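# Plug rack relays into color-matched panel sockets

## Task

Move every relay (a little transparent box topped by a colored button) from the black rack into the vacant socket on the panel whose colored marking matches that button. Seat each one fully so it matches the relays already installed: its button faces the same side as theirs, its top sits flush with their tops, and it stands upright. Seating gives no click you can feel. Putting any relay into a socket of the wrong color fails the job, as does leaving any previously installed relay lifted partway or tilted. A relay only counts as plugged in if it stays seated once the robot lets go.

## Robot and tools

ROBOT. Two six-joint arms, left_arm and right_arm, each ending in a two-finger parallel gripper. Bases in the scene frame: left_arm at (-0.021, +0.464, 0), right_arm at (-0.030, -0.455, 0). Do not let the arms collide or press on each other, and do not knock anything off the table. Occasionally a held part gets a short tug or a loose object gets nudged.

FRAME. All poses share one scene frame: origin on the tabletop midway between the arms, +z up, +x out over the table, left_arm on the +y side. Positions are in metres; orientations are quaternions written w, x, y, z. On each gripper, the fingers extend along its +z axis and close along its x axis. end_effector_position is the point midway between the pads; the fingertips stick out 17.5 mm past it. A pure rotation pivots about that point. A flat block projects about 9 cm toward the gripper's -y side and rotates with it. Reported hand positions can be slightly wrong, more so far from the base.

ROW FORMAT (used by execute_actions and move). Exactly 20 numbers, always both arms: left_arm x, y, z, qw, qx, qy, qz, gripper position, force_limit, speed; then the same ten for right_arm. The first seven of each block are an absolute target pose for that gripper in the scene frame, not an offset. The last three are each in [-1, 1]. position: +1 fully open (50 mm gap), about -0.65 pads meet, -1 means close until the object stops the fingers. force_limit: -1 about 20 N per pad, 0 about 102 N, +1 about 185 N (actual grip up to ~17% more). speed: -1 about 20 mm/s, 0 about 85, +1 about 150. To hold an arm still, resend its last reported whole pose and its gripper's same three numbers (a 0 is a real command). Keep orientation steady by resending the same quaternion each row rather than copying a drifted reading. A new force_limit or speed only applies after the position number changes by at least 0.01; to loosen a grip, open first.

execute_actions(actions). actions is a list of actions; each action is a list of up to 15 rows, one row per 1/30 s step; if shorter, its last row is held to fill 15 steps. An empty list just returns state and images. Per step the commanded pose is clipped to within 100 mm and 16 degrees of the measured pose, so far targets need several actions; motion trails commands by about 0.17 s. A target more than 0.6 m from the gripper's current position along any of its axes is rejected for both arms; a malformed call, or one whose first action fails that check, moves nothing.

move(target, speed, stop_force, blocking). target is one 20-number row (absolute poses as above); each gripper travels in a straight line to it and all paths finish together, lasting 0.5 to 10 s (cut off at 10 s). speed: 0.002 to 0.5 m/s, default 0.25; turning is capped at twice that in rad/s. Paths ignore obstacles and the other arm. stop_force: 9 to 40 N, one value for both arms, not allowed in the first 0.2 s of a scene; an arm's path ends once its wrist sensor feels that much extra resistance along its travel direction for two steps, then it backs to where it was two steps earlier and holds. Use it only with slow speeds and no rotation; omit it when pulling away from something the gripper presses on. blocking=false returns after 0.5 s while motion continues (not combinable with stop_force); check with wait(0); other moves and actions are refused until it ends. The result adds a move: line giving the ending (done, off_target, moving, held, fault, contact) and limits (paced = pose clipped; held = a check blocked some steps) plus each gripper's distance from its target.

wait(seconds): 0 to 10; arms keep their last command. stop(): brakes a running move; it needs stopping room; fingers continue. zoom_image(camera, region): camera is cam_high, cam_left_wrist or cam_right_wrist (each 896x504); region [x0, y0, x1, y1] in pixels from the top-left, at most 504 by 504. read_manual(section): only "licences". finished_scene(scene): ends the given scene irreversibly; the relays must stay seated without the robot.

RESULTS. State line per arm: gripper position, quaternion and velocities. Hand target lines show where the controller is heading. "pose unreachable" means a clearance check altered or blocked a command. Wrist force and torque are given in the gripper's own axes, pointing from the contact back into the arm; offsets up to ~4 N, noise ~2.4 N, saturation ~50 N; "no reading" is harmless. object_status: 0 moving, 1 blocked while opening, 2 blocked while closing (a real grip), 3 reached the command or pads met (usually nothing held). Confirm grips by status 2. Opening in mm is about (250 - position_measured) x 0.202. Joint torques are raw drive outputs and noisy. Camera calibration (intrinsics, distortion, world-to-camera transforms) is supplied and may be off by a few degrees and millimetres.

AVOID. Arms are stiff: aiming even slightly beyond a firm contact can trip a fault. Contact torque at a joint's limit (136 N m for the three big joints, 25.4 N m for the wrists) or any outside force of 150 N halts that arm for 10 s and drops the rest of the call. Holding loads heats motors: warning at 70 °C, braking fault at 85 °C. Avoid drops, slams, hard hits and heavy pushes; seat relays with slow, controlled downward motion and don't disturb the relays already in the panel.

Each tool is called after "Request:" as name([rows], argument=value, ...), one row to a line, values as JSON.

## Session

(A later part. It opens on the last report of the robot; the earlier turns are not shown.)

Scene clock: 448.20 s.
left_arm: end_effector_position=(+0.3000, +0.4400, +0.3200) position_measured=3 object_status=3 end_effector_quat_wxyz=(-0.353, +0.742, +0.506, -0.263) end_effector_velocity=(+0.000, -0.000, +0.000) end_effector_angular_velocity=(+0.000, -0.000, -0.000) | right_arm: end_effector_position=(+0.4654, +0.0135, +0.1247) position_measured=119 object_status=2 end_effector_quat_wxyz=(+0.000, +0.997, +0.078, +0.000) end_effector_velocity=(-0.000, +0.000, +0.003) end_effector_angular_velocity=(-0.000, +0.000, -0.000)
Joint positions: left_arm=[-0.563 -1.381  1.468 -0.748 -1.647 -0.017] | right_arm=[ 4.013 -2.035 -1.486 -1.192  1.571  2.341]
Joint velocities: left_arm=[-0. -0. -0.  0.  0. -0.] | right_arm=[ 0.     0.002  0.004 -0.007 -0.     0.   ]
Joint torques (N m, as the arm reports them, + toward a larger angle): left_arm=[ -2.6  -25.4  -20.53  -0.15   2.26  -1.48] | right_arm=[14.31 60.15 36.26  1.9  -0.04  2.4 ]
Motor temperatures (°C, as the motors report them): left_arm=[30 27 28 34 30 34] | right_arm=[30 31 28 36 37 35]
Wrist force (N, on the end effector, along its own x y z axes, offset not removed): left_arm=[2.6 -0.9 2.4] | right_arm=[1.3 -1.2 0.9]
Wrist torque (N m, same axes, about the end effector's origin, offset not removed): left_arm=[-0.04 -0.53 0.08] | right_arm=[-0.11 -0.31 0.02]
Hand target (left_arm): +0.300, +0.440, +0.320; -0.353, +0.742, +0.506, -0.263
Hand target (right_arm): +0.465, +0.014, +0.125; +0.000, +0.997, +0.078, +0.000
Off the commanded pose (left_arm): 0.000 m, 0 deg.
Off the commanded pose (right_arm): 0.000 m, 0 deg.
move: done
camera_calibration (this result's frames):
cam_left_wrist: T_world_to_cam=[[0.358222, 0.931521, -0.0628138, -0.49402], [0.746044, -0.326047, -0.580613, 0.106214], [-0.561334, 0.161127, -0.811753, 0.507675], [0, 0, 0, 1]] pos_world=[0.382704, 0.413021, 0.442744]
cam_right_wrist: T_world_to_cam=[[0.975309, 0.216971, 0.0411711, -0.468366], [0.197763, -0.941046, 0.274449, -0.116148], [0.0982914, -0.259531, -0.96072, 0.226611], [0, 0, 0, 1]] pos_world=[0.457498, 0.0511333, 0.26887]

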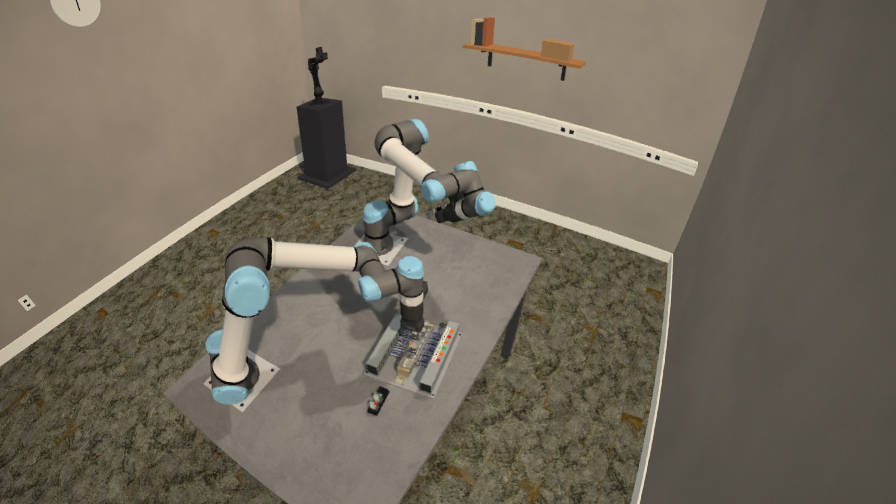

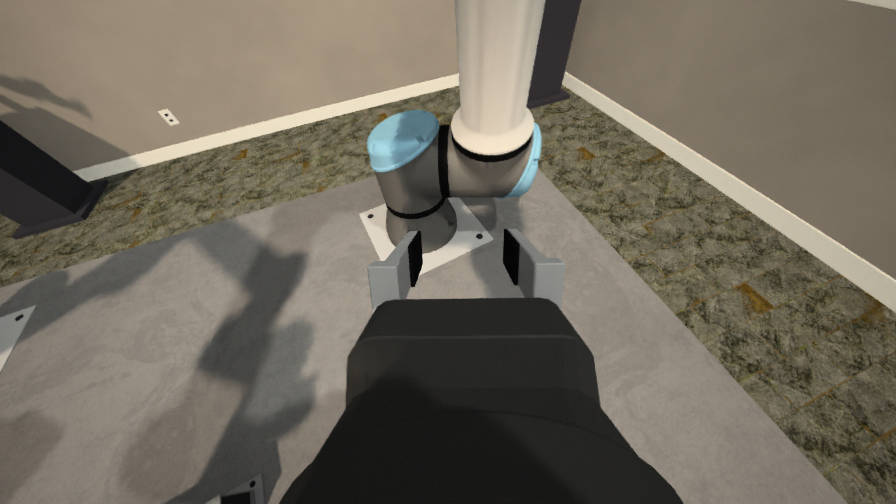

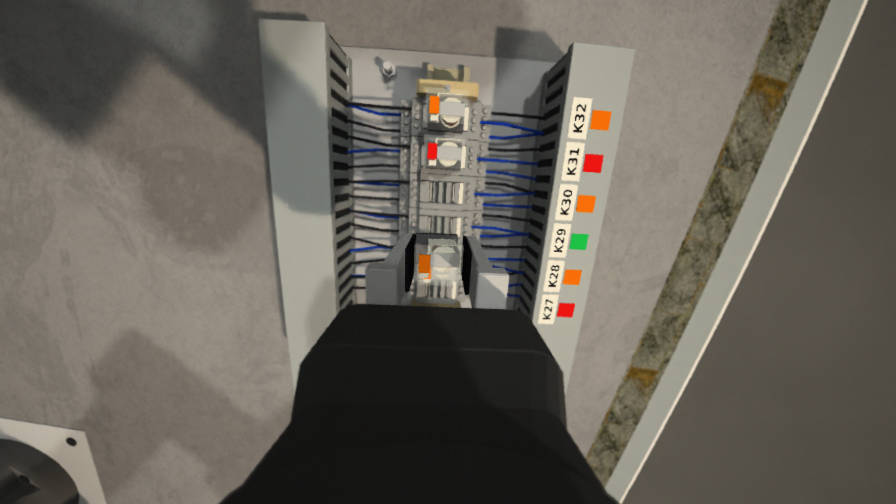

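Request:
move(target=[0.30,0.44,0.32,-0.353,0.742,0.506,-0.263,1,0,0, 0.4589,0.04828,0.118,0,0.99692,0.07846,0,-1,-0.4,-0.5], speed=0.08)

Request:
move(target=[0.30,0.44,0.32,-0.353,0.742,0.506,-0.263,1,0,0, 0.4589,0.04828,0.0805,0,0.99692,0.07846,0,-1,-0.4,-0.5], speed=0.05)

Request:
move(target=[0.30,0.44,0.32,-0.353,0.742,0.506,-0.263,1,0,0, 0.4589,0.04828,0.0784,0,0.99692,0.07846,0,-1,-0.4,-0.5], speed=0.003)

Request:
move(target=[0.30,0.44,0.32,-0.353,0.742,0.506,-0.263,1,0,0, 0.46127,0.04866,0.0784,0,0.99692,0.07846,0,-1,-0.4,-0.5], speed=0.002, stop_force=16)

Scene clock: 497.47 s.
left_arm: end_effector_position=(+0.3000, +0.4400, +0.3200) position_measured=3 object_status=3 end_effector_quat_wxyz=(-0.353, +0.742, +0.506, -0.263) end_effector_velocity=(+0.000, -0.000, +0.000) end_effector_angular_velocity=(-0.000, -0.001, +0.000) | right_arm: end_effector_position=(+0.4589, +0.0480, +0.1180) position_measured=119 object_status=2 end_effector_quat_wxyz=(+0.000, +0.997, +0.078, -0.000) end_effector_velocity=(-0.000, +0.002, -0.000) end_effector_angular_velocity=(-0.001, +0.000, -0.000)
Joint positions: left_arm=[-0.563 -1.381  1.468 -0.748 -1.647 -0.017] | right_arm=[ 4.051 -2.083 -1.43  -1.199  1.571  2.379]
Joint velocities: left_arm=[ 0.     0.    -0.001 -0.     0.     0.   ] | right_arm=[ 0.002 -0.004  0.005 -0.002 -0.     0.002]
Joint torques (N m, as the arm reports them, + toward a larger angle): left_arm=[ -2.66 -26.37 -20.82  -0.19   2.31  -1.41] | right_arm=[12.9  35.13 34.97  1.97 -0.22  2.47]
Motor temperatures (°C, as the motors report them): left_arm=[30 27 28 34 30 34] | right_arm=[30 31 28 36 37 35]
Wrist force (N, on the end effector, along its own x y z axes, offset not removed): left_arm=[1.7 0.0 0.4] | right_arm=[2.1 0.3 -0.1]
Wrist torque (N m, same axes, about the end effector's origin, offset not removed): left_arm=[0.07 -0.43 -0.03] | right_arm=[0.07 -0.30 -0.01]
Hand target (left_arm): +0.300, +0.440, +0.320; -0.353, +0.742, +0.506, -0.263
Hand target (right_arm): +0.459, +0.048, +0.118; +0.000, +0.997, +0.078, +0.000
Off the commanded pose (left_arm): 0.000 m, 0 deg.
Off the commanded pose (right_arm): 0.000 m, 0 deg.
move: done
camera_calibration (this result's frames):
cam_left_wrist: T_world_to_cam=[[0.358223, 0.931521, -0.0628137, -0.49402], [0.746044, -0.326048, -0.580613, 0.106214], [-0.561334, 0.161127, -0.811753, 0.507674], [0, 0, 0, 1]] pos_world=[0.382704, 0.413021, 0.442744]
cam_right_wrist: T_world_to_cam=[[0.97531, 0.216977, 0.0411223, -0.469237], [0.197782, -0.941042, 0.274448, -0.080546], [0.0982467, -0.259538, -0.960722, 0.229797], [0, 0, 0, 1]] pos_world=[0.451005, 0.0856575, 0.262172]

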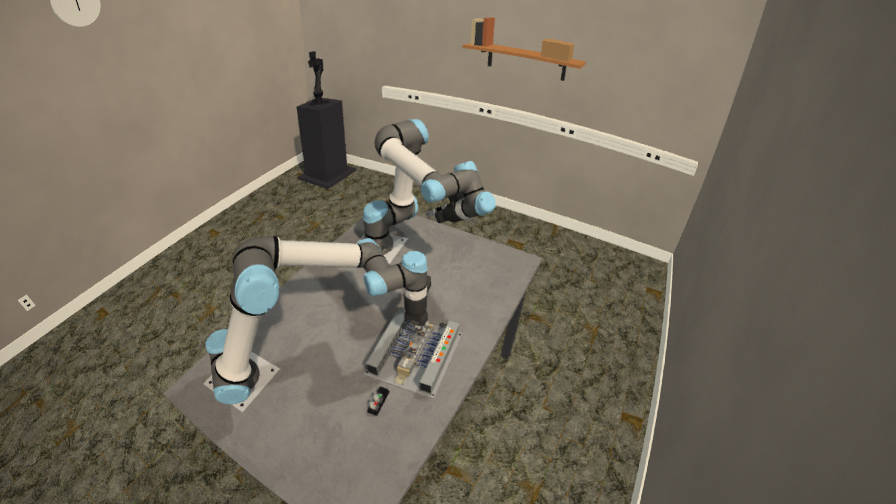

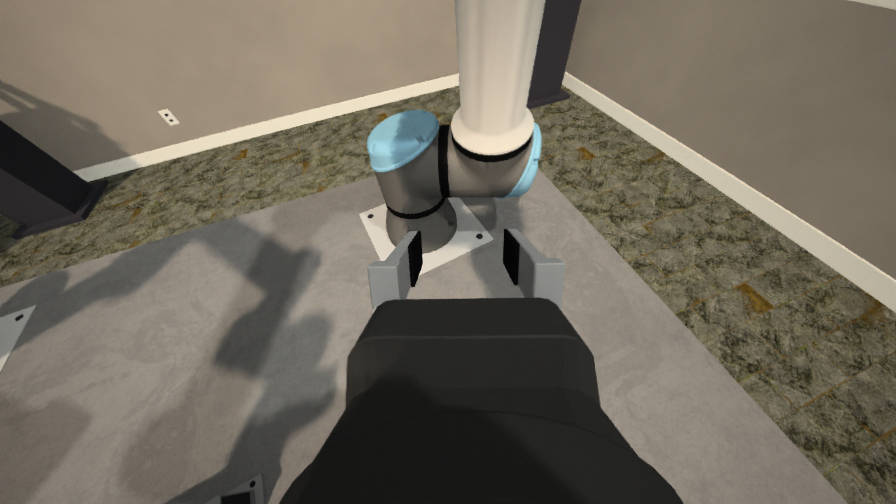

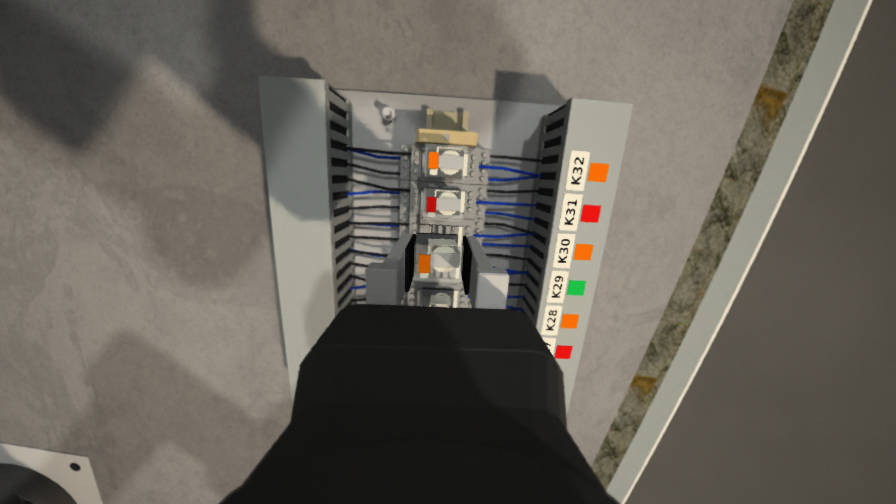

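Scene clock: 498.63 s.
left_arm: end_effector_position=(+0.3000, +0.4400, +0.3200) position_measured=3 object_status=3 end_effector_quat_wxyz=(-0.353, +0.742, +0.506, -0.263) end_effector_velocity=(-0.001, +0.000, +0.000) end_effector_angular_velocity=(+0.001, +0.002, -0.000) | right_arm: end_effector_position=(+0.4588, +0.0482, +0.0808) position_measured=119 object_status=2 end_effector_quat_wxyz=(+0.000, +0.997, +0.078, -0.000) end_effector_velocity=(+0.000, +0.000, -0.002) end_effector_angular_velocity=(+0.001, -0.001, +0.000)
Joint positions: left_arm=[-0.563 -1.381  1.468 -0.748 -1.647 -0.017] | right_arm=[ 4.051 -2.119 -1.477 -1.117  1.571  2.38 ]
Joint velocities: left_arm=[-0.    -0.     0.001  0.001 -0.     0.   ] | right_arm=[ 0.    -0.002 -0.002  0.006 -0.    -0.   ]
Joint torques (N m, as the arm reports them, + toward a larger angle): left_arm=[ -3.67 -26.1  -20.79  -0.06   2.19  -1.41] | right_arm=[14.92 34.59 10.43  4.7   0.52  2.71]
Motor temperatures (°C, as the motors report them): left_arm=[30 27 28 34 30 34] | right_arm=[30 31 28 36 37 35]
Wrist force (N, on the end effector, along its own x y z axes, offset not removed): left_arm=[1.9 0.4 1.5] | right_arm=[1.6 1.1 1.4]
Wrist torque (N m, same axes, about the end effector's origin, offset not removed): left_arm=[0.16 -0.51 0.04] | right_arm=[0.31 -0.34 -0.02]
Hand target (left_arm): +0.300, +0.440, +0.320; -0.353, +0.742, +0.506, -0.263
Hand target (right_arm): +0.459, +0.048, +0.081; +0.000, +0.997, +0.078, -0.000
Off the commanded pose (left_arm): 0.000 m, 0 deg.
Off the commanded pose (right_arm): 0.000 m, 0 deg.
move: done
camera_calibration (this result's frames):
cam_left_wrist: T_world_to_cam=[[0.358222, 0.931521, -0.0628137, -0.49402], [0.746044, -0.326047, -0.580614, 0.106214], [-0.561334, 0.161127, -0.811753, 0.507674], [0, 0, 0, 1]] pos_world=[0.382704, 0.413021, 0.442744]
cam_right_wrist: T_world_to_cam=[[0.975311, 0.216974, 0.0411159, -0.46765], [0.19778, -0.941041, 0.274454, -0.0701208], [0.0982409, -0.259546, -0.960721, 0.194057], [0, 0, 0, 1]] pos_world=[0.450908, 0.0858478, 0.224908]

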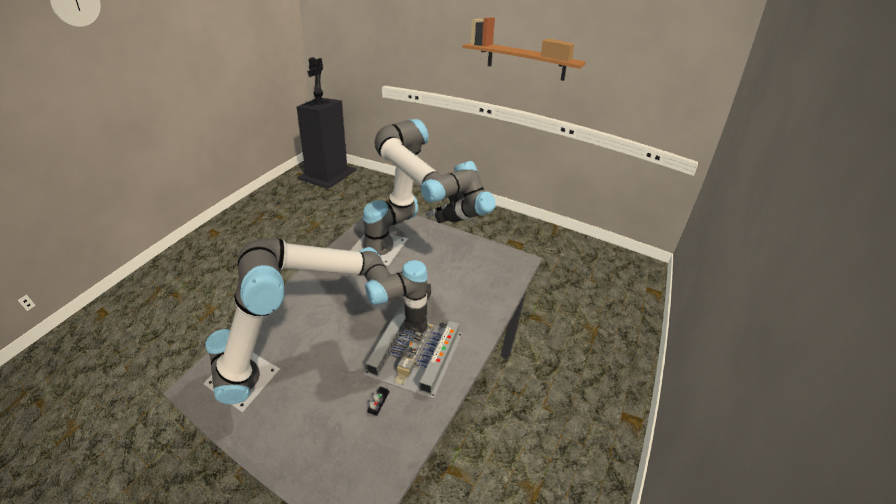

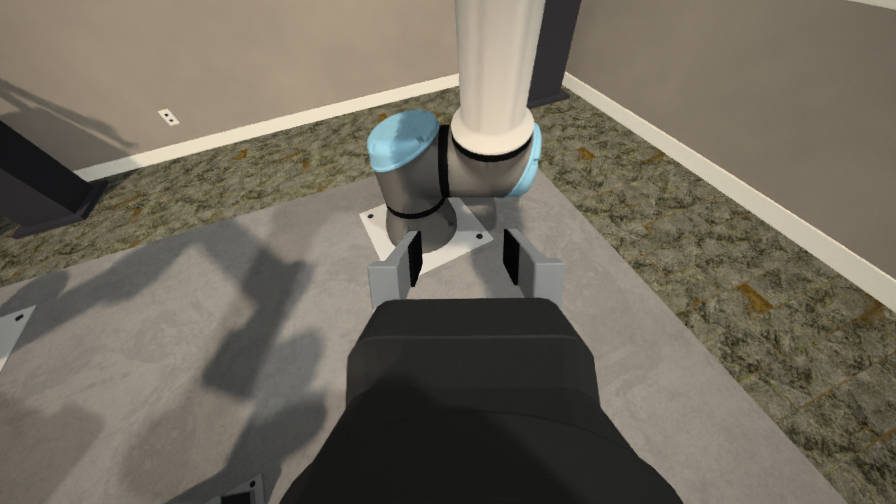

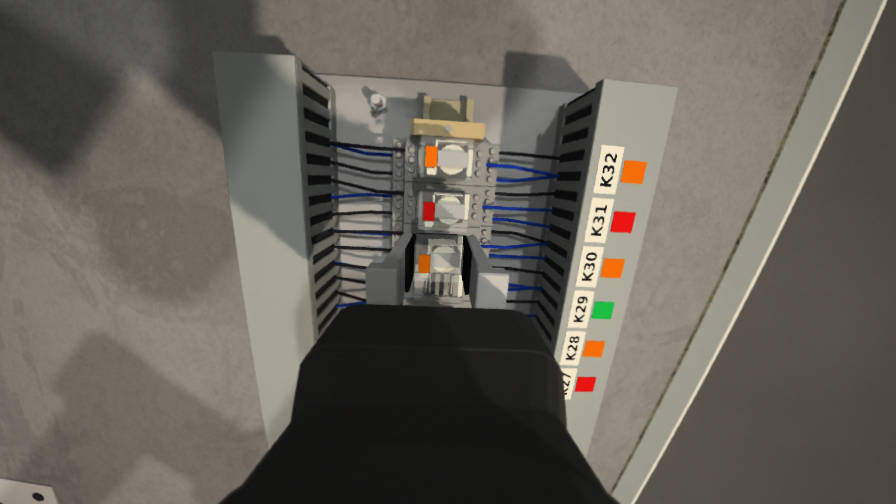

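Scene clock: 499.63 s.
left_arm: end_effector_position=(+0.3000, +0.4400, +0.3200) position_measured=3 object_status=3 end_effector_quat_wxyz=(-0.353, +0.742, +0.506, -0.263) end_effector_velocity=(+0.000, +0.000, -0.000) end_effector_angular_velocity=(+0.000, -0.000, -0.000) | right_arm: end_effector_position=(+0.4589, +0.0483, +0.0786) position_measured=119 object_status=2 end_effector_quat_wxyz=(-0.000, +0.997, +0.078, +0.000) end_effector_velocity=(-0.000, -0.000, -0.001) end_effector_angular_velocity=(-0.000, +0.000, +0.000)
Joint positions: left_arm=[-0.563 -1.381  1.468 -0.748 -1.647 -0.017] | right_arm=[ 4.051 -2.121 -1.479 -1.112  1.571  2.38 ]
Joint velocities: left_arm=[ 0.    -0.     0.    -0.     0.001  0.   ] | right_arm=[ 0.    -0.    -0.001  0.001  0.     0.   ]
Joint torques (N m, as the arm reports them, + toward a larger angle): left_arm=[ -2.68 -25.28 -20.02   0.07   2.14  -1.57] | right_arm=[12.99 24.9   7.67  4.61  0.63  2.31]
Motor temperatures (°C, as the motors report them): left_arm=[30 27 28 34 30 34] | right_arm=[30 31 28 36 37 35]
Wrist force (N, on the end effector, along its own x y z axes, offset not removed): left_arm=[2.3 -0.5 1.5] | right_arm=[-2.6 3.8 -12.2]
Wrist torque (N m, same axes, about the end effector's origin, offset not removed): left_arm=[0.04 -0.56 0.03] | right_arm=[0.38 -0.31 0.02]
Hand target (left_arm): +0.300, +0.440, +0.320; -0.353, +0.742, +0.506, -0.263
Hand target (right_arm): +0.459, +0.048, +0.078; +0.000, +0.997, +0.078, -0.000
Off the commanded pose (left_arm): 0.000 m, 0 deg.
Off the commanded pose (right_arm): 0.000 m, 0 deg.
move: done
camera_calibration (this result's frames):
cam_left_wrist: T_world_to_cam=[[0.358222, 0.931521, -0.0628138, -0.49402], [0.746044, -0.326048, -0.580613, 0.106214], [-0.561334, 0.161127, -0.811753, 0.507675], [0, 0, 0, 1]] pos_world=[0.382704, 0.413021, 0.442744]
cam_right_wrist: T_world_to_cam=[[0.975305, 0.216973, 0.0412637, -0.467659], [0.197754, -0.941085, 0.27432, -0.0694125], [0.0983527, -0.259386, -0.960753, 0.191932], [0, 0, 0, 1]] pos_world=[0.450959, 0.0859306, 0.222738]

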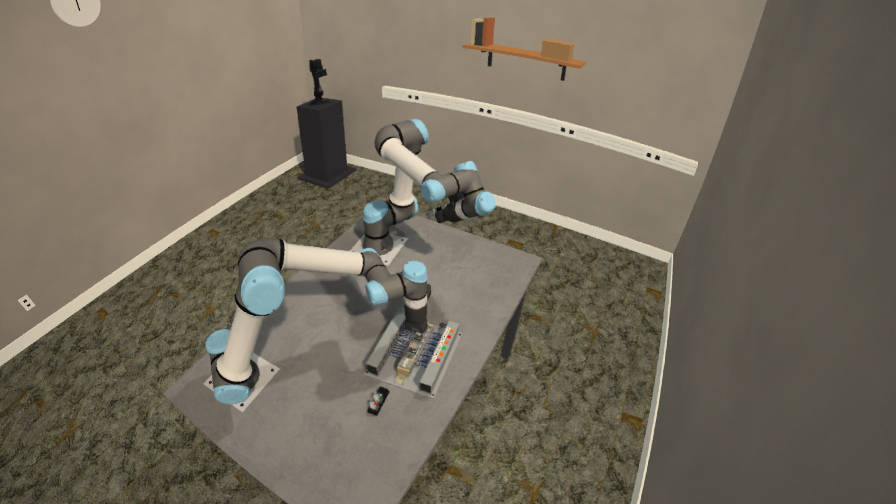

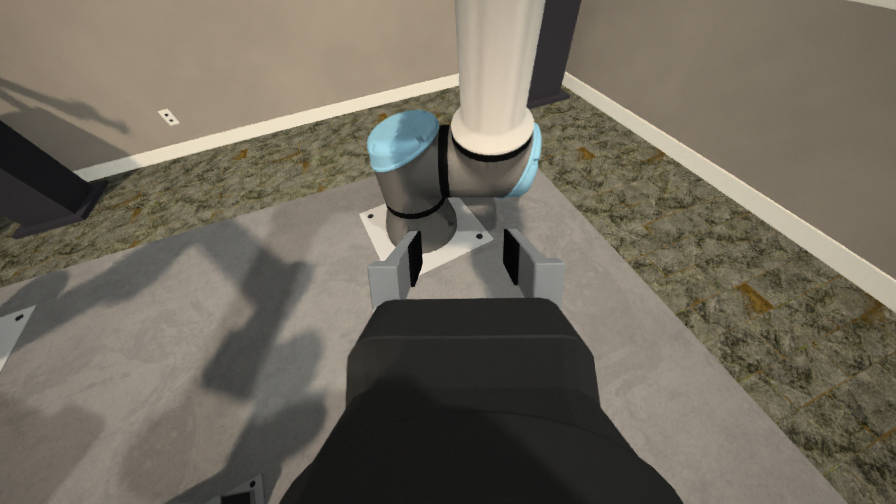

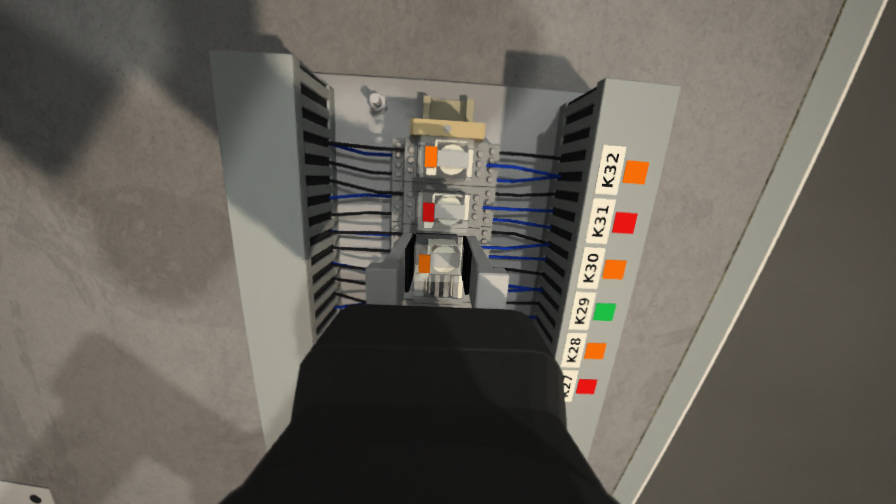

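Scene clock: 501.03 s.
left_arm: end_effector_position=(+0.3000, +0.4400, +0.3200) position_measured=3 object_status=3 end_effector_quat_wxyz=(-0.353, +0.742, +0.506, -0.263) end_effector_velocity=(-0.000, +0.000, -0.000) end_effector_angular_velocity=(+0.000, +0.000, -0.000) | right_arm: end_effector_position=(+0.4612, +0.0487, +0.0784) position_measured=119 object_status=2 end_effector_quat_wxyz=(-0.000, +0.997, +0.078, -0.000) end_effector_velocity=(-0.000, -0.000, -0.000) end_effector_angular_velocity=(-0.002, +0.001, +0.000)
Joint positions: left_arm=[-0.563 -1.381  1.468 -0.748 -1.647 -0.017] | right_arm=[ 4.049 -2.125 -1.472 -1.115  1.571  2.377]
Joint velocities: left_arm=[-0. -0.  0.  0.  0. -0.] | right_arm=[-0.    -0.001  0.001 -0.003  0.    -0.   ]
Joint torques (N m, as the arm reports them, + toward a larger angle): left_arm=[ -3.29 -25.66 -20.56  -0.05   2.    -1.55] | right_arm=[-14.28  23.8   27.04   0.87  -1.04  -1.86]
Motor temperatures (°C, as the motors report them): left_arm=[30 27 28 34 30 34] | right_arm=[30 31 28 36 37 35]
Wrist force (N, on the end effector, along its own x y z axes, offset not removed): left_arm=[1.9 0.1 0.1] | right_arm=[-3.9 -0.2 -16.2]
Wrist torque (N m, same axes, about the end effector's origin, offset not removed): left_arm=[0.07 -0.54 -0.02] | right_arm=[0.19 -0.40 0.07]
Hand target (left_arm): +0.300, +0.440, +0.320; -0.353, +0.742, +0.506, -0.263
Hand target (right_arm): +0.461, +0.049, +0.078; -0.000, +0.997, +0.078, -0.000
Off the commanded pose (left_arm): 0.000 m, 0 deg.
Off the commanded pose (right_arm): 0.000 m, 0 deg.
move: done
camera_calibration (this result's frames):
cam_left_wrist: T_world_to_cam=[[0.358223, 0.931521, -0.0628138, -0.49402], [0.746043, -0.326048, -0.580614, 0.106214], [-0.561334, 0.161127, -0.811753, 0.507674], [0, 0, 0, 1]] pos_world=[0.382704, 0.413021, 0.442744]
cam_right_wrist: T_world_to_cam=[[0.975312, 0.216974, 0.041105, -0.469961], [0.197786, -0.941049, 0.274424, -0.0695115], [0.0982246, -0.259519, -0.96073, 0.191678], [0, 0, 0, 1]] pos_world=[0.453279, 0.0862995, 0.222544]

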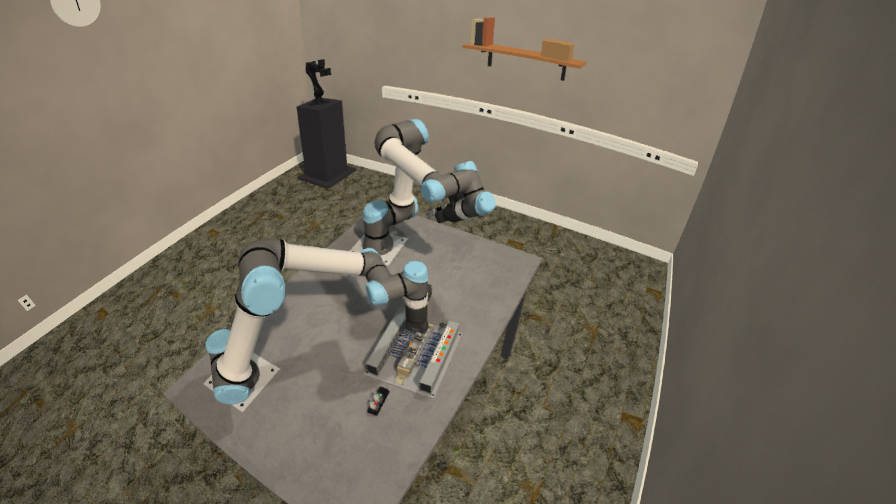

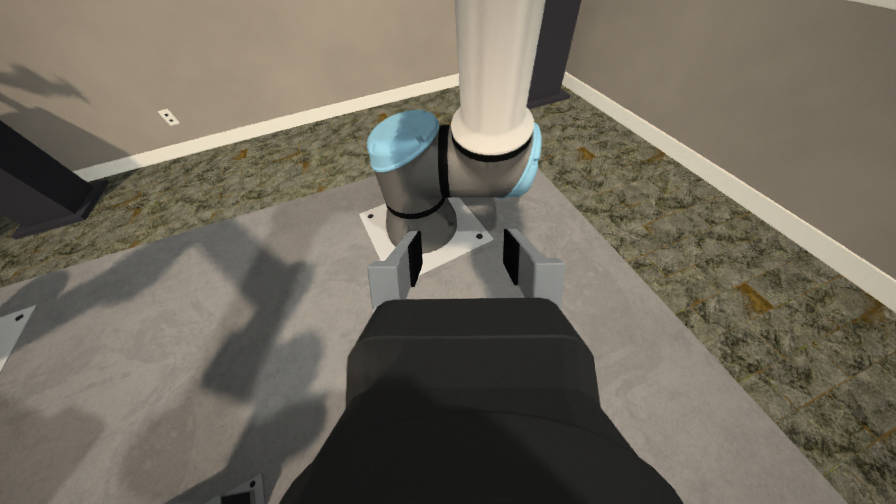

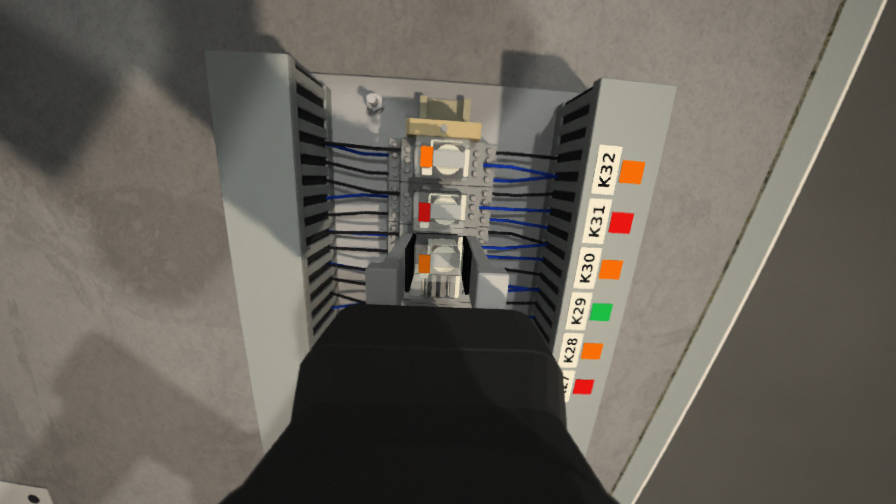

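Request:
move(target=[0.30,0.44,0.32,-0.353,0.742,0.506,-0.263,1,0,0, 0.46127,0.04866,0.072,0,0.99692,0.07846,0,-1,-0.4,-0.5], speed=0.002, stop_force=15)

Scene clock: 507.23 s.
left_arm: end_effector_position=(+0.3000, +0.4400, +0.3200) position_measured=3 object_status=3 end_effector_quat_wxyz=(-0.353, +0.742, +0.506, -0.263) end_effector_velocity=(+0.000, +0.000, -0.000) end_effector_angular_velocity=(+0.001, -0.000, -0.002) | right_arm: end_effector_position=(+0.4613, +0.0487, +0.0757) position_measured=119 object_status=2 end_effector_quat_wxyz=(-0.000, +0.997, +0.078, +0.000) end_effector_velocity=(-0.000, -0.000, -0.000) end_effector_angular_velocity=(-0.001, +0.001, +0.000)
Joint positions: left_arm=[-0.563 -1.381  1.468 -0.748 -1.647 -0.017] | right_arm=[ 4.049 -2.128 -1.475 -1.109  1.571  2.377]
Joint velocities: left_arm=[-0.001  0.     0.     0.     0.001  0.   ] | right_arm=[ 0.     0.     0.    -0.001  0.     0.   ]
Joint torques (N m, as the arm reports them, + toward a larger angle): left_arm=[ -2.48 -25.31 -19.51   0.1    2.12  -1.61] | right_arm=[14.09 30.04  9.1  -2.57  2.02 -1.95]
Motor temperatures (°C, as the motors report them): left_arm=[30 27 28 34 30 34] | right_arm=[30 31 28 36 37 35]
Wrist force (N, on the end effector, along its own x y z axes, offset not removed): left_arm=[3.4 -1.1 1.4] | right_arm=[12.3 2.4 -18.6]
Wrist torque (N m, same axes, about the end effector's origin, offset not removed): left_arm=[-0.04 -0.78 0.01] | right_arm=[0.20 0.26 -0.03]
Hand target (left_arm): +0.300, +0.440, +0.320; -0.353, +0.742, +0.506, -0.263
Hand target (right_arm): +0.461, +0.049, +0.076; -0.000, +0.997, +0.078, +0.000
Off the commanded pose (left_arm): 0.000 m, 0 deg.
Off the commanded pose (right_arm): 0.004 m, 0 deg.
move: contact (right_arm)
camera_calibration (this result's frames):
cam_left_wrist: T_world_to_cam=[[0.358223, 0.931521, -0.0628139, -0.49402], [0.746044, -0.326048, -0.580613, 0.106214], [-0.561334, 0.161127, -0.811753, 0.507674], [0, 0, 0, 1]] pos_world=[0.382704, 0.413021, 0.442744]
cam_right_wrist: T_world_to_cam=[[0.975307, 0.216975, 0.0411999, -0.469918], [0.197766, -0.941064, 0.274385, -0.0687611], [0.0983066, -0.259462, -0.960737, 0.189056], [0, 0, 0, 1]] pos_world=[0.453327, 0.0863046, 0.21986]

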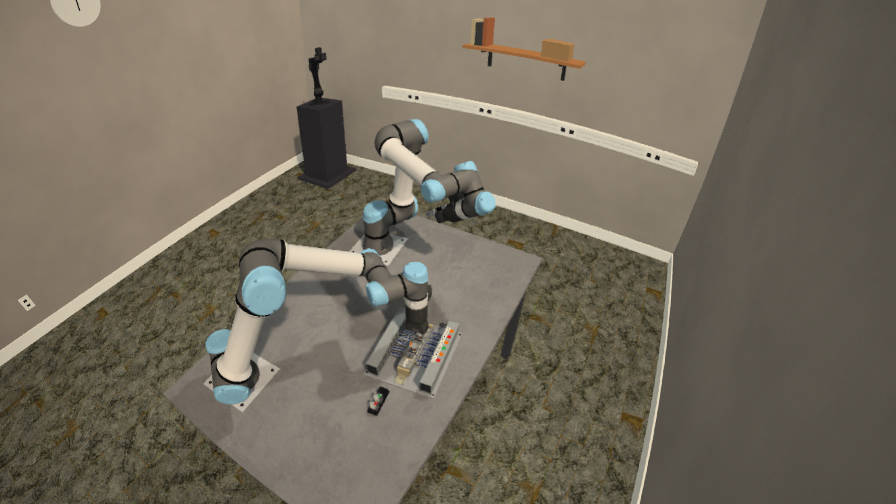

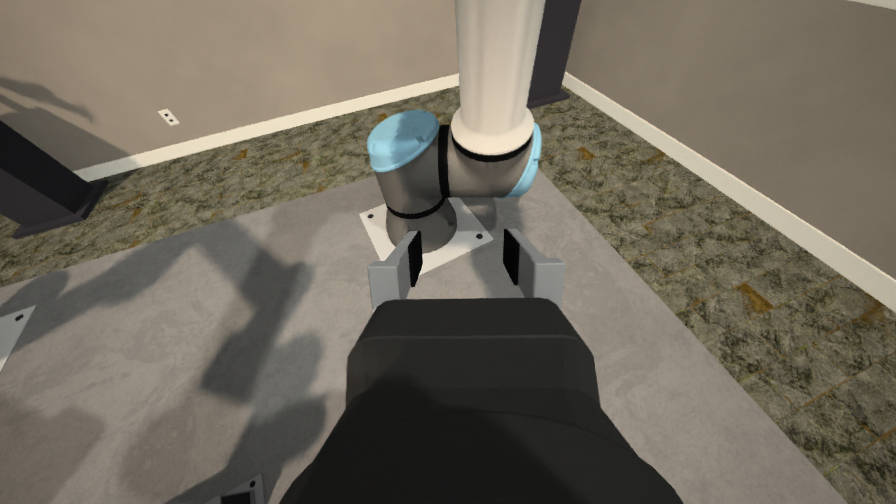

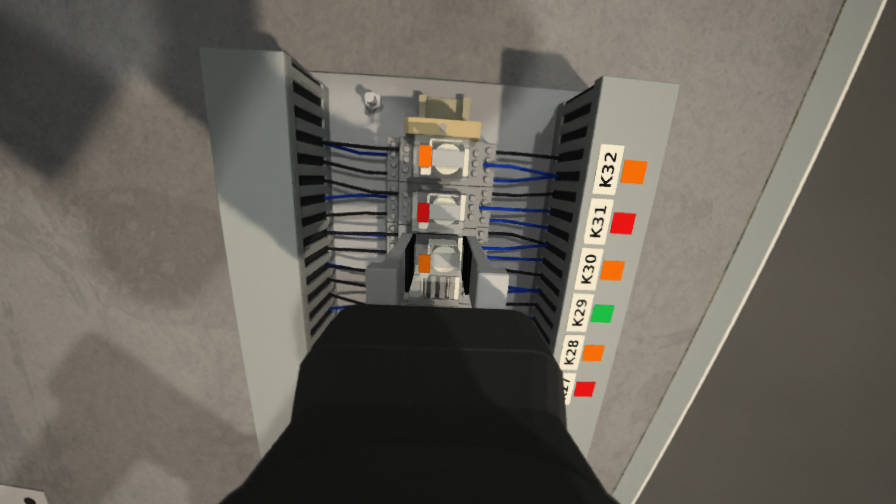

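Request:
zoom_image(camera="cam_right_wrist", region=[385, 190, 495, 305])

Region (385, 190, 495, 305) of cam_right_wrist's 896x504 image, scaled by 4.383, with more detail than that image has; it fills the left 482 columns of this view, and the rest is white.

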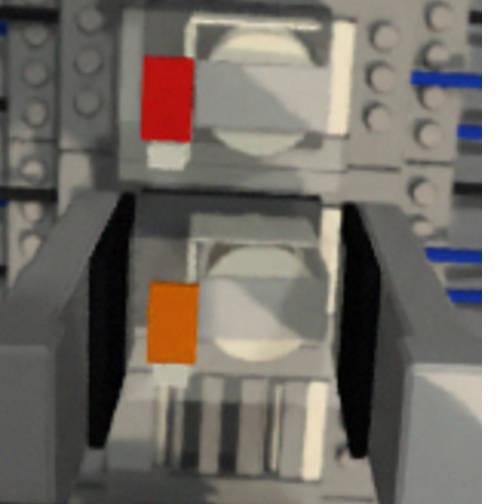

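Request:
move(target=[0.30,0.44,0.32,-0.353,0.742,0.506,-0.263,1,0,0, 0.4613,0.0487,0.0762,0,0.99692,0.07846,0,0.6,-0.4,-0.5], speed=0.003)

Request:
zoom_image(camera="cam_right_wrist", region=[385, 190, 495, 305])

Scene clock: 540.00 s.
left_arm: end_effector_position=(+0.3000, +0.4400, +0.3200) position_measured=3 object_status=3 end_effector_quat_wxyz=(-0.353, +0.742, +0.506, -0.263) end_effector_velocity=(-0.000, +0.000, +0.000) end_effector_angular_velocity=(+0.001, +0.000, -0.000) | right_arm: end_effector_position=(+0.4613, +0.0487, +0.0762) position_measured=63 object_status=3 end_effector_quat_wxyz=(-0.000, +0.997, +0.078, -0.000) end_effector_velocity=(+0.000, +0.000, +0.001) end_effector_angular_velocity=(+0.001, -0.001, -0.000)
Joint positions: left_arm=[-0.563 -1.381  1.468 -0.748 -1.647 -0.017] | right_arm=[ 4.049 -2.128 -1.475 -1.11   1.571  2.377]
Joint velocities: left_arm=[ 0.     0.     0.     0.     0.001 -0.   ] | right_arm=[-0.     0.001  0.    -0.     0.     0.   ]
Joint torques (N m, as the arm reports them, + toward a larger angle): left_arm=[ -2.48 -26.01 -20.78  -0.02   1.8   -1.89] | right_arm=[11.96 62.12 34.21  2.   -0.32 -2.02]
Motor temperatures (°C, as the motors report them): left_arm=[30 27 28 34 30 34] | right_arm=[30 31 28 36 37 35]
Wrist force (N, on the end effector, along its own x y z axes, offset not removed): left_arm=[2.6 -0.9 1.4] | right_arm=[1.1 0.6 0.5]
Wrist torque (N m, same axes, about the end effector's origin, offset not removed): left_arm=[-0.02 -0.63 0.03] | right_arm=[0.10 -0.18 -0.02]
Hand target (left_arm): +0.300, +0.440, +0.320; -0.353, +0.742, +0.506, -0.263
Hand target (right_arm): +0.461, +0.049, +0.076; -0.000, +0.997, +0.078, +0.000
Off the commanded pose (left_arm): 0.000 m, 0 deg.
Off the commanded pose (right_arm): 0.000 m, 0 deg.
move: done
camera_calibration (this result's frames):
cam_left_wrist: T_world_to_cam=[[0.358222, 0.931521, -0.0628139, -0.49402], [0.746044, -0.326047, -0.580614, 0.106214], [-0.561334, 0.161127, -0.811753, 0.507675], [0, 0, 0, 1]] pos_world=[0.382704, 0.413021, 0.442744]
cam_right_wrist: T_world_to_cam=[[0.975312, 0.216978, 0.041069, -0.469943], [0.197801, -0.941049, 0.274411, -0.0688666], [0.098189, -0.259513, -0.960735, 0.189563], [0, 0, 0, 1]] pos_world=[0.45335, 0.0863545, 0.220317]

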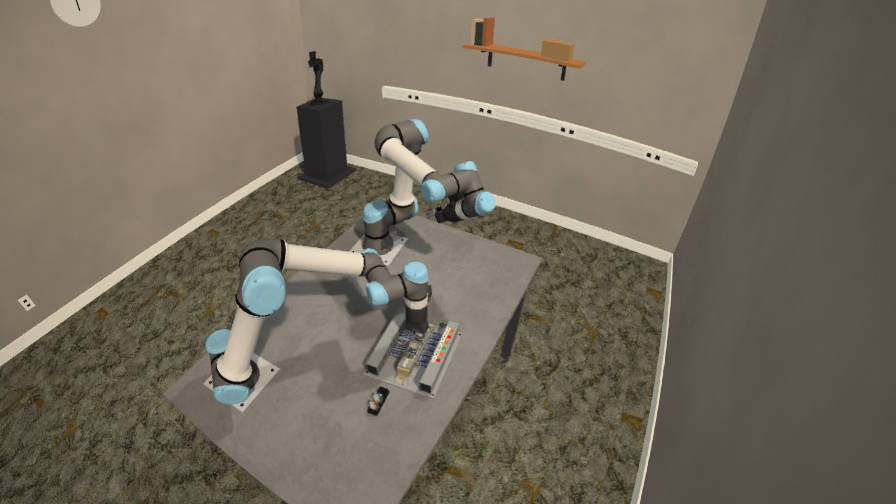

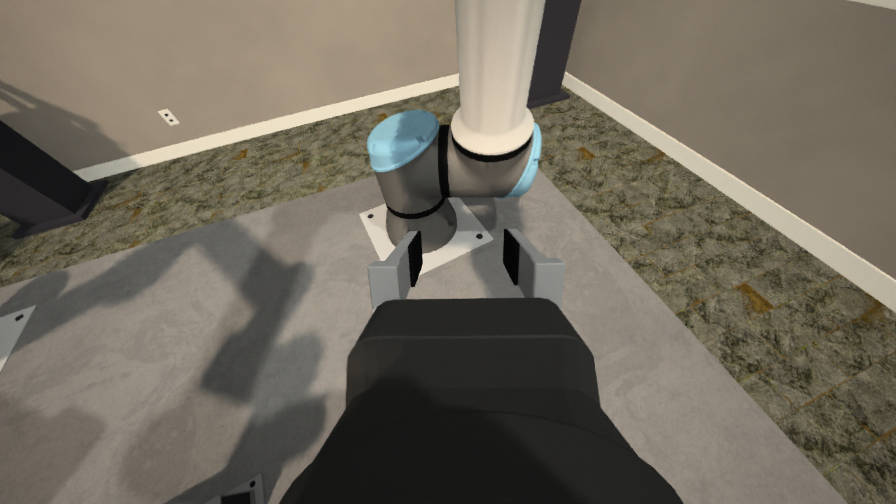

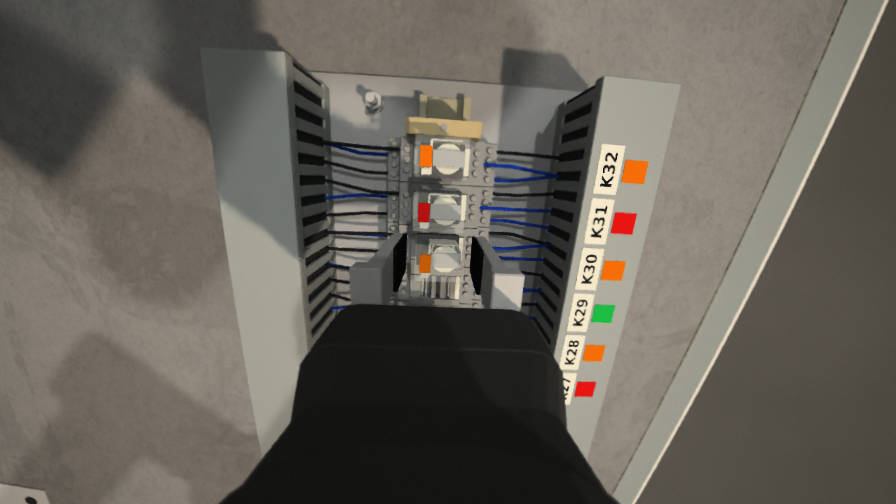

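Region (385, 190, 495, 305) of cam_right_wrist's 896x504 image, scaled by 4.383, with more detail than that image has; it fills the left 482 columns of this view, and the rest is white.

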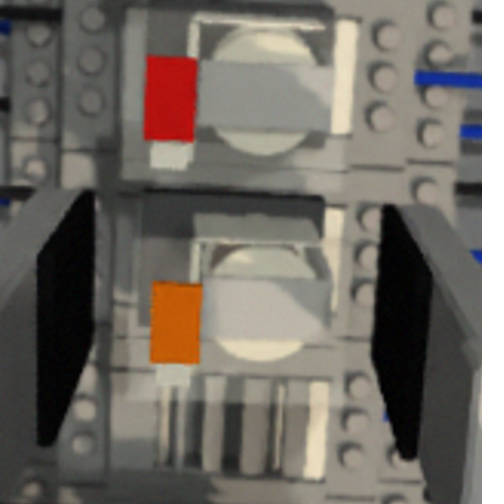

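Request:
execute_actions(actions=[])

Scene clock: 555.47 s.
left_arm: end_effector_position=(+0.3000, +0.4400, +0.3200) position_measured=3 object_status=3 end_effector_quat_wxyz=(-0.353, +0.742, +0.506, -0.263) end_effector_velocity=(+0.000, +0.000, +0.000) end_effector_angular_velocity=(+0.000, -0.000, +0.000) | right_arm: end_effector_position=(+0.4613, +0.0487, +0.0762) position_measured=63 object_status=3 end_effector_quat_wxyz=(-0.000, +0.997, +0.078, +0.000) end_effector_velocity=(-0.000, -0.000, -0.000) end_effector_angular_velocity=(-0.001, +0.000, +0.000)
Joint positions: left_arm=[-0.563 -1.381  1.468 -0.748 -1.647 -0.017] | right_arm=[ 4.049 -2.128 -1.475 -1.11   1.571  2.377]
Joint velocities: left_arm=[ 0. -0. -0. -0.  0.  0.] | right_arm=[ 0.    -0.    -0.    -0.001 -0.    -0.   ]
Joint torques (N m, as the arm reports them, + toward a larger angle): left_arm=[ -2.77 -25.53 -20.9    0.26   1.93  -1.47] | right_arm=[ 7.51 62.55 34.19  1.73 -1.74 -2.24]
Motor temperatures (°C, as the motors report them): left_arm=[30 27 28 34 30 34] | right_arm=[30 31 28 36 37 35]
Wrist force (N, on the end effector, along its own x y z axes, offset not removed): left_arm=[4.0 -1.2 1.3] | right_arm=[2.3 0.4 0.6]
Wrist torque (N m, same axes, about the end effector's origin, offset not removed): left_arm=[-0.09 -0.86 0.08] | right_arm=[0.23 -0.43 -0.12]
Hand target (left_arm): +0.300, +0.440, +0.320; -0.353, +0.742, +0.506, -0.263
Hand target (right_arm): +0.461, +0.049, +0.076; -0.000, +0.997, +0.078, +0.000
Off the commanded pose (left_arm): 0.000 m, 0 deg.
Off the commanded pose (right_arm): 0.000 m, 0 deg.
camera_calibration (this result's frames):
cam_left_wrist: T_world_to_cam=[[0.358222, 0.931521, -0.0628138, -0.49402], [0.746043, -0.326047, -0.580614, 0.106214], [-0.561334, 0.161127, -0.811753, 0.507674], [0, 0, 0, 1]] pos_world=[0.382704, 0.413021, 0.442744]
cam_right_wrist: T_world_to_cam=[[0.975309, 0.216979, 0.0411265, -0.469962], [0.197784, -0.941045, 0.274435, -0.0688786], [0.0982487, -0.259525, -0.960726, 0.189566], [0, 0, 0, 1]] pos_world=[0.453357, 0.0863514, 0.220352]

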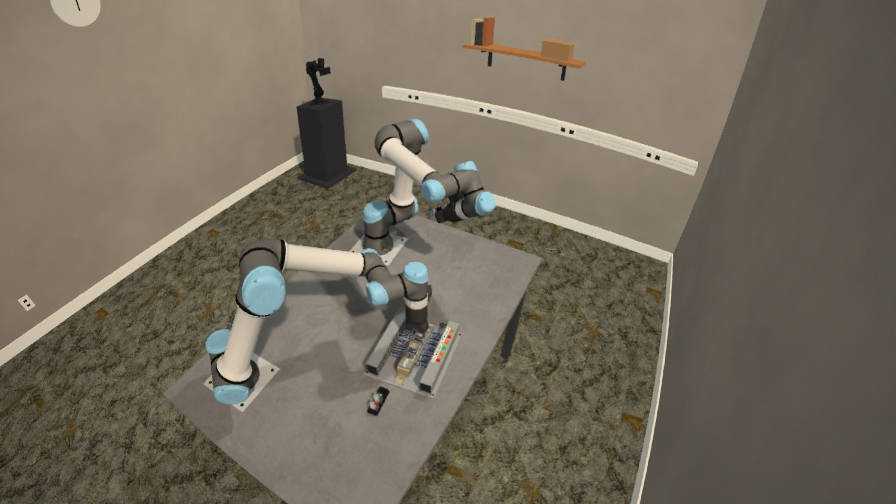

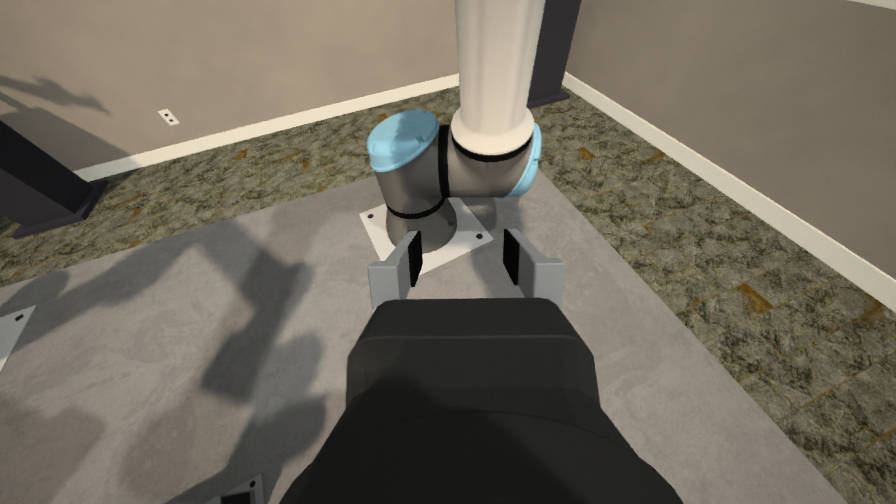

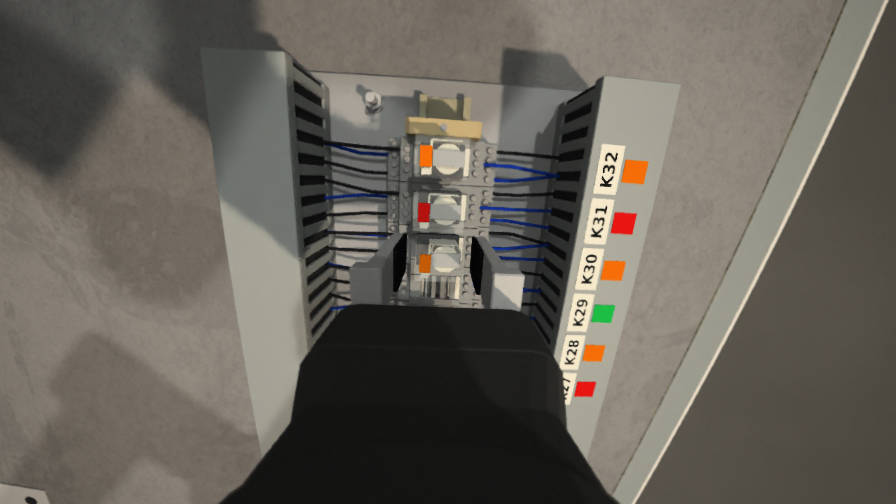

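Request:
zoom_image(camera="cam_right_wrist", region=[385, 190, 495, 305])

Region (385, 190, 495, 305) of cam_right_wrist's 896x504 image, scaled by 4.383, with more detail than that image has; it fills the left 482 columns of this view, and the rest is white.

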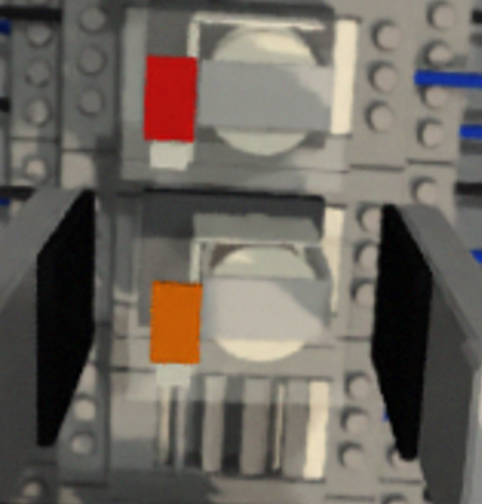

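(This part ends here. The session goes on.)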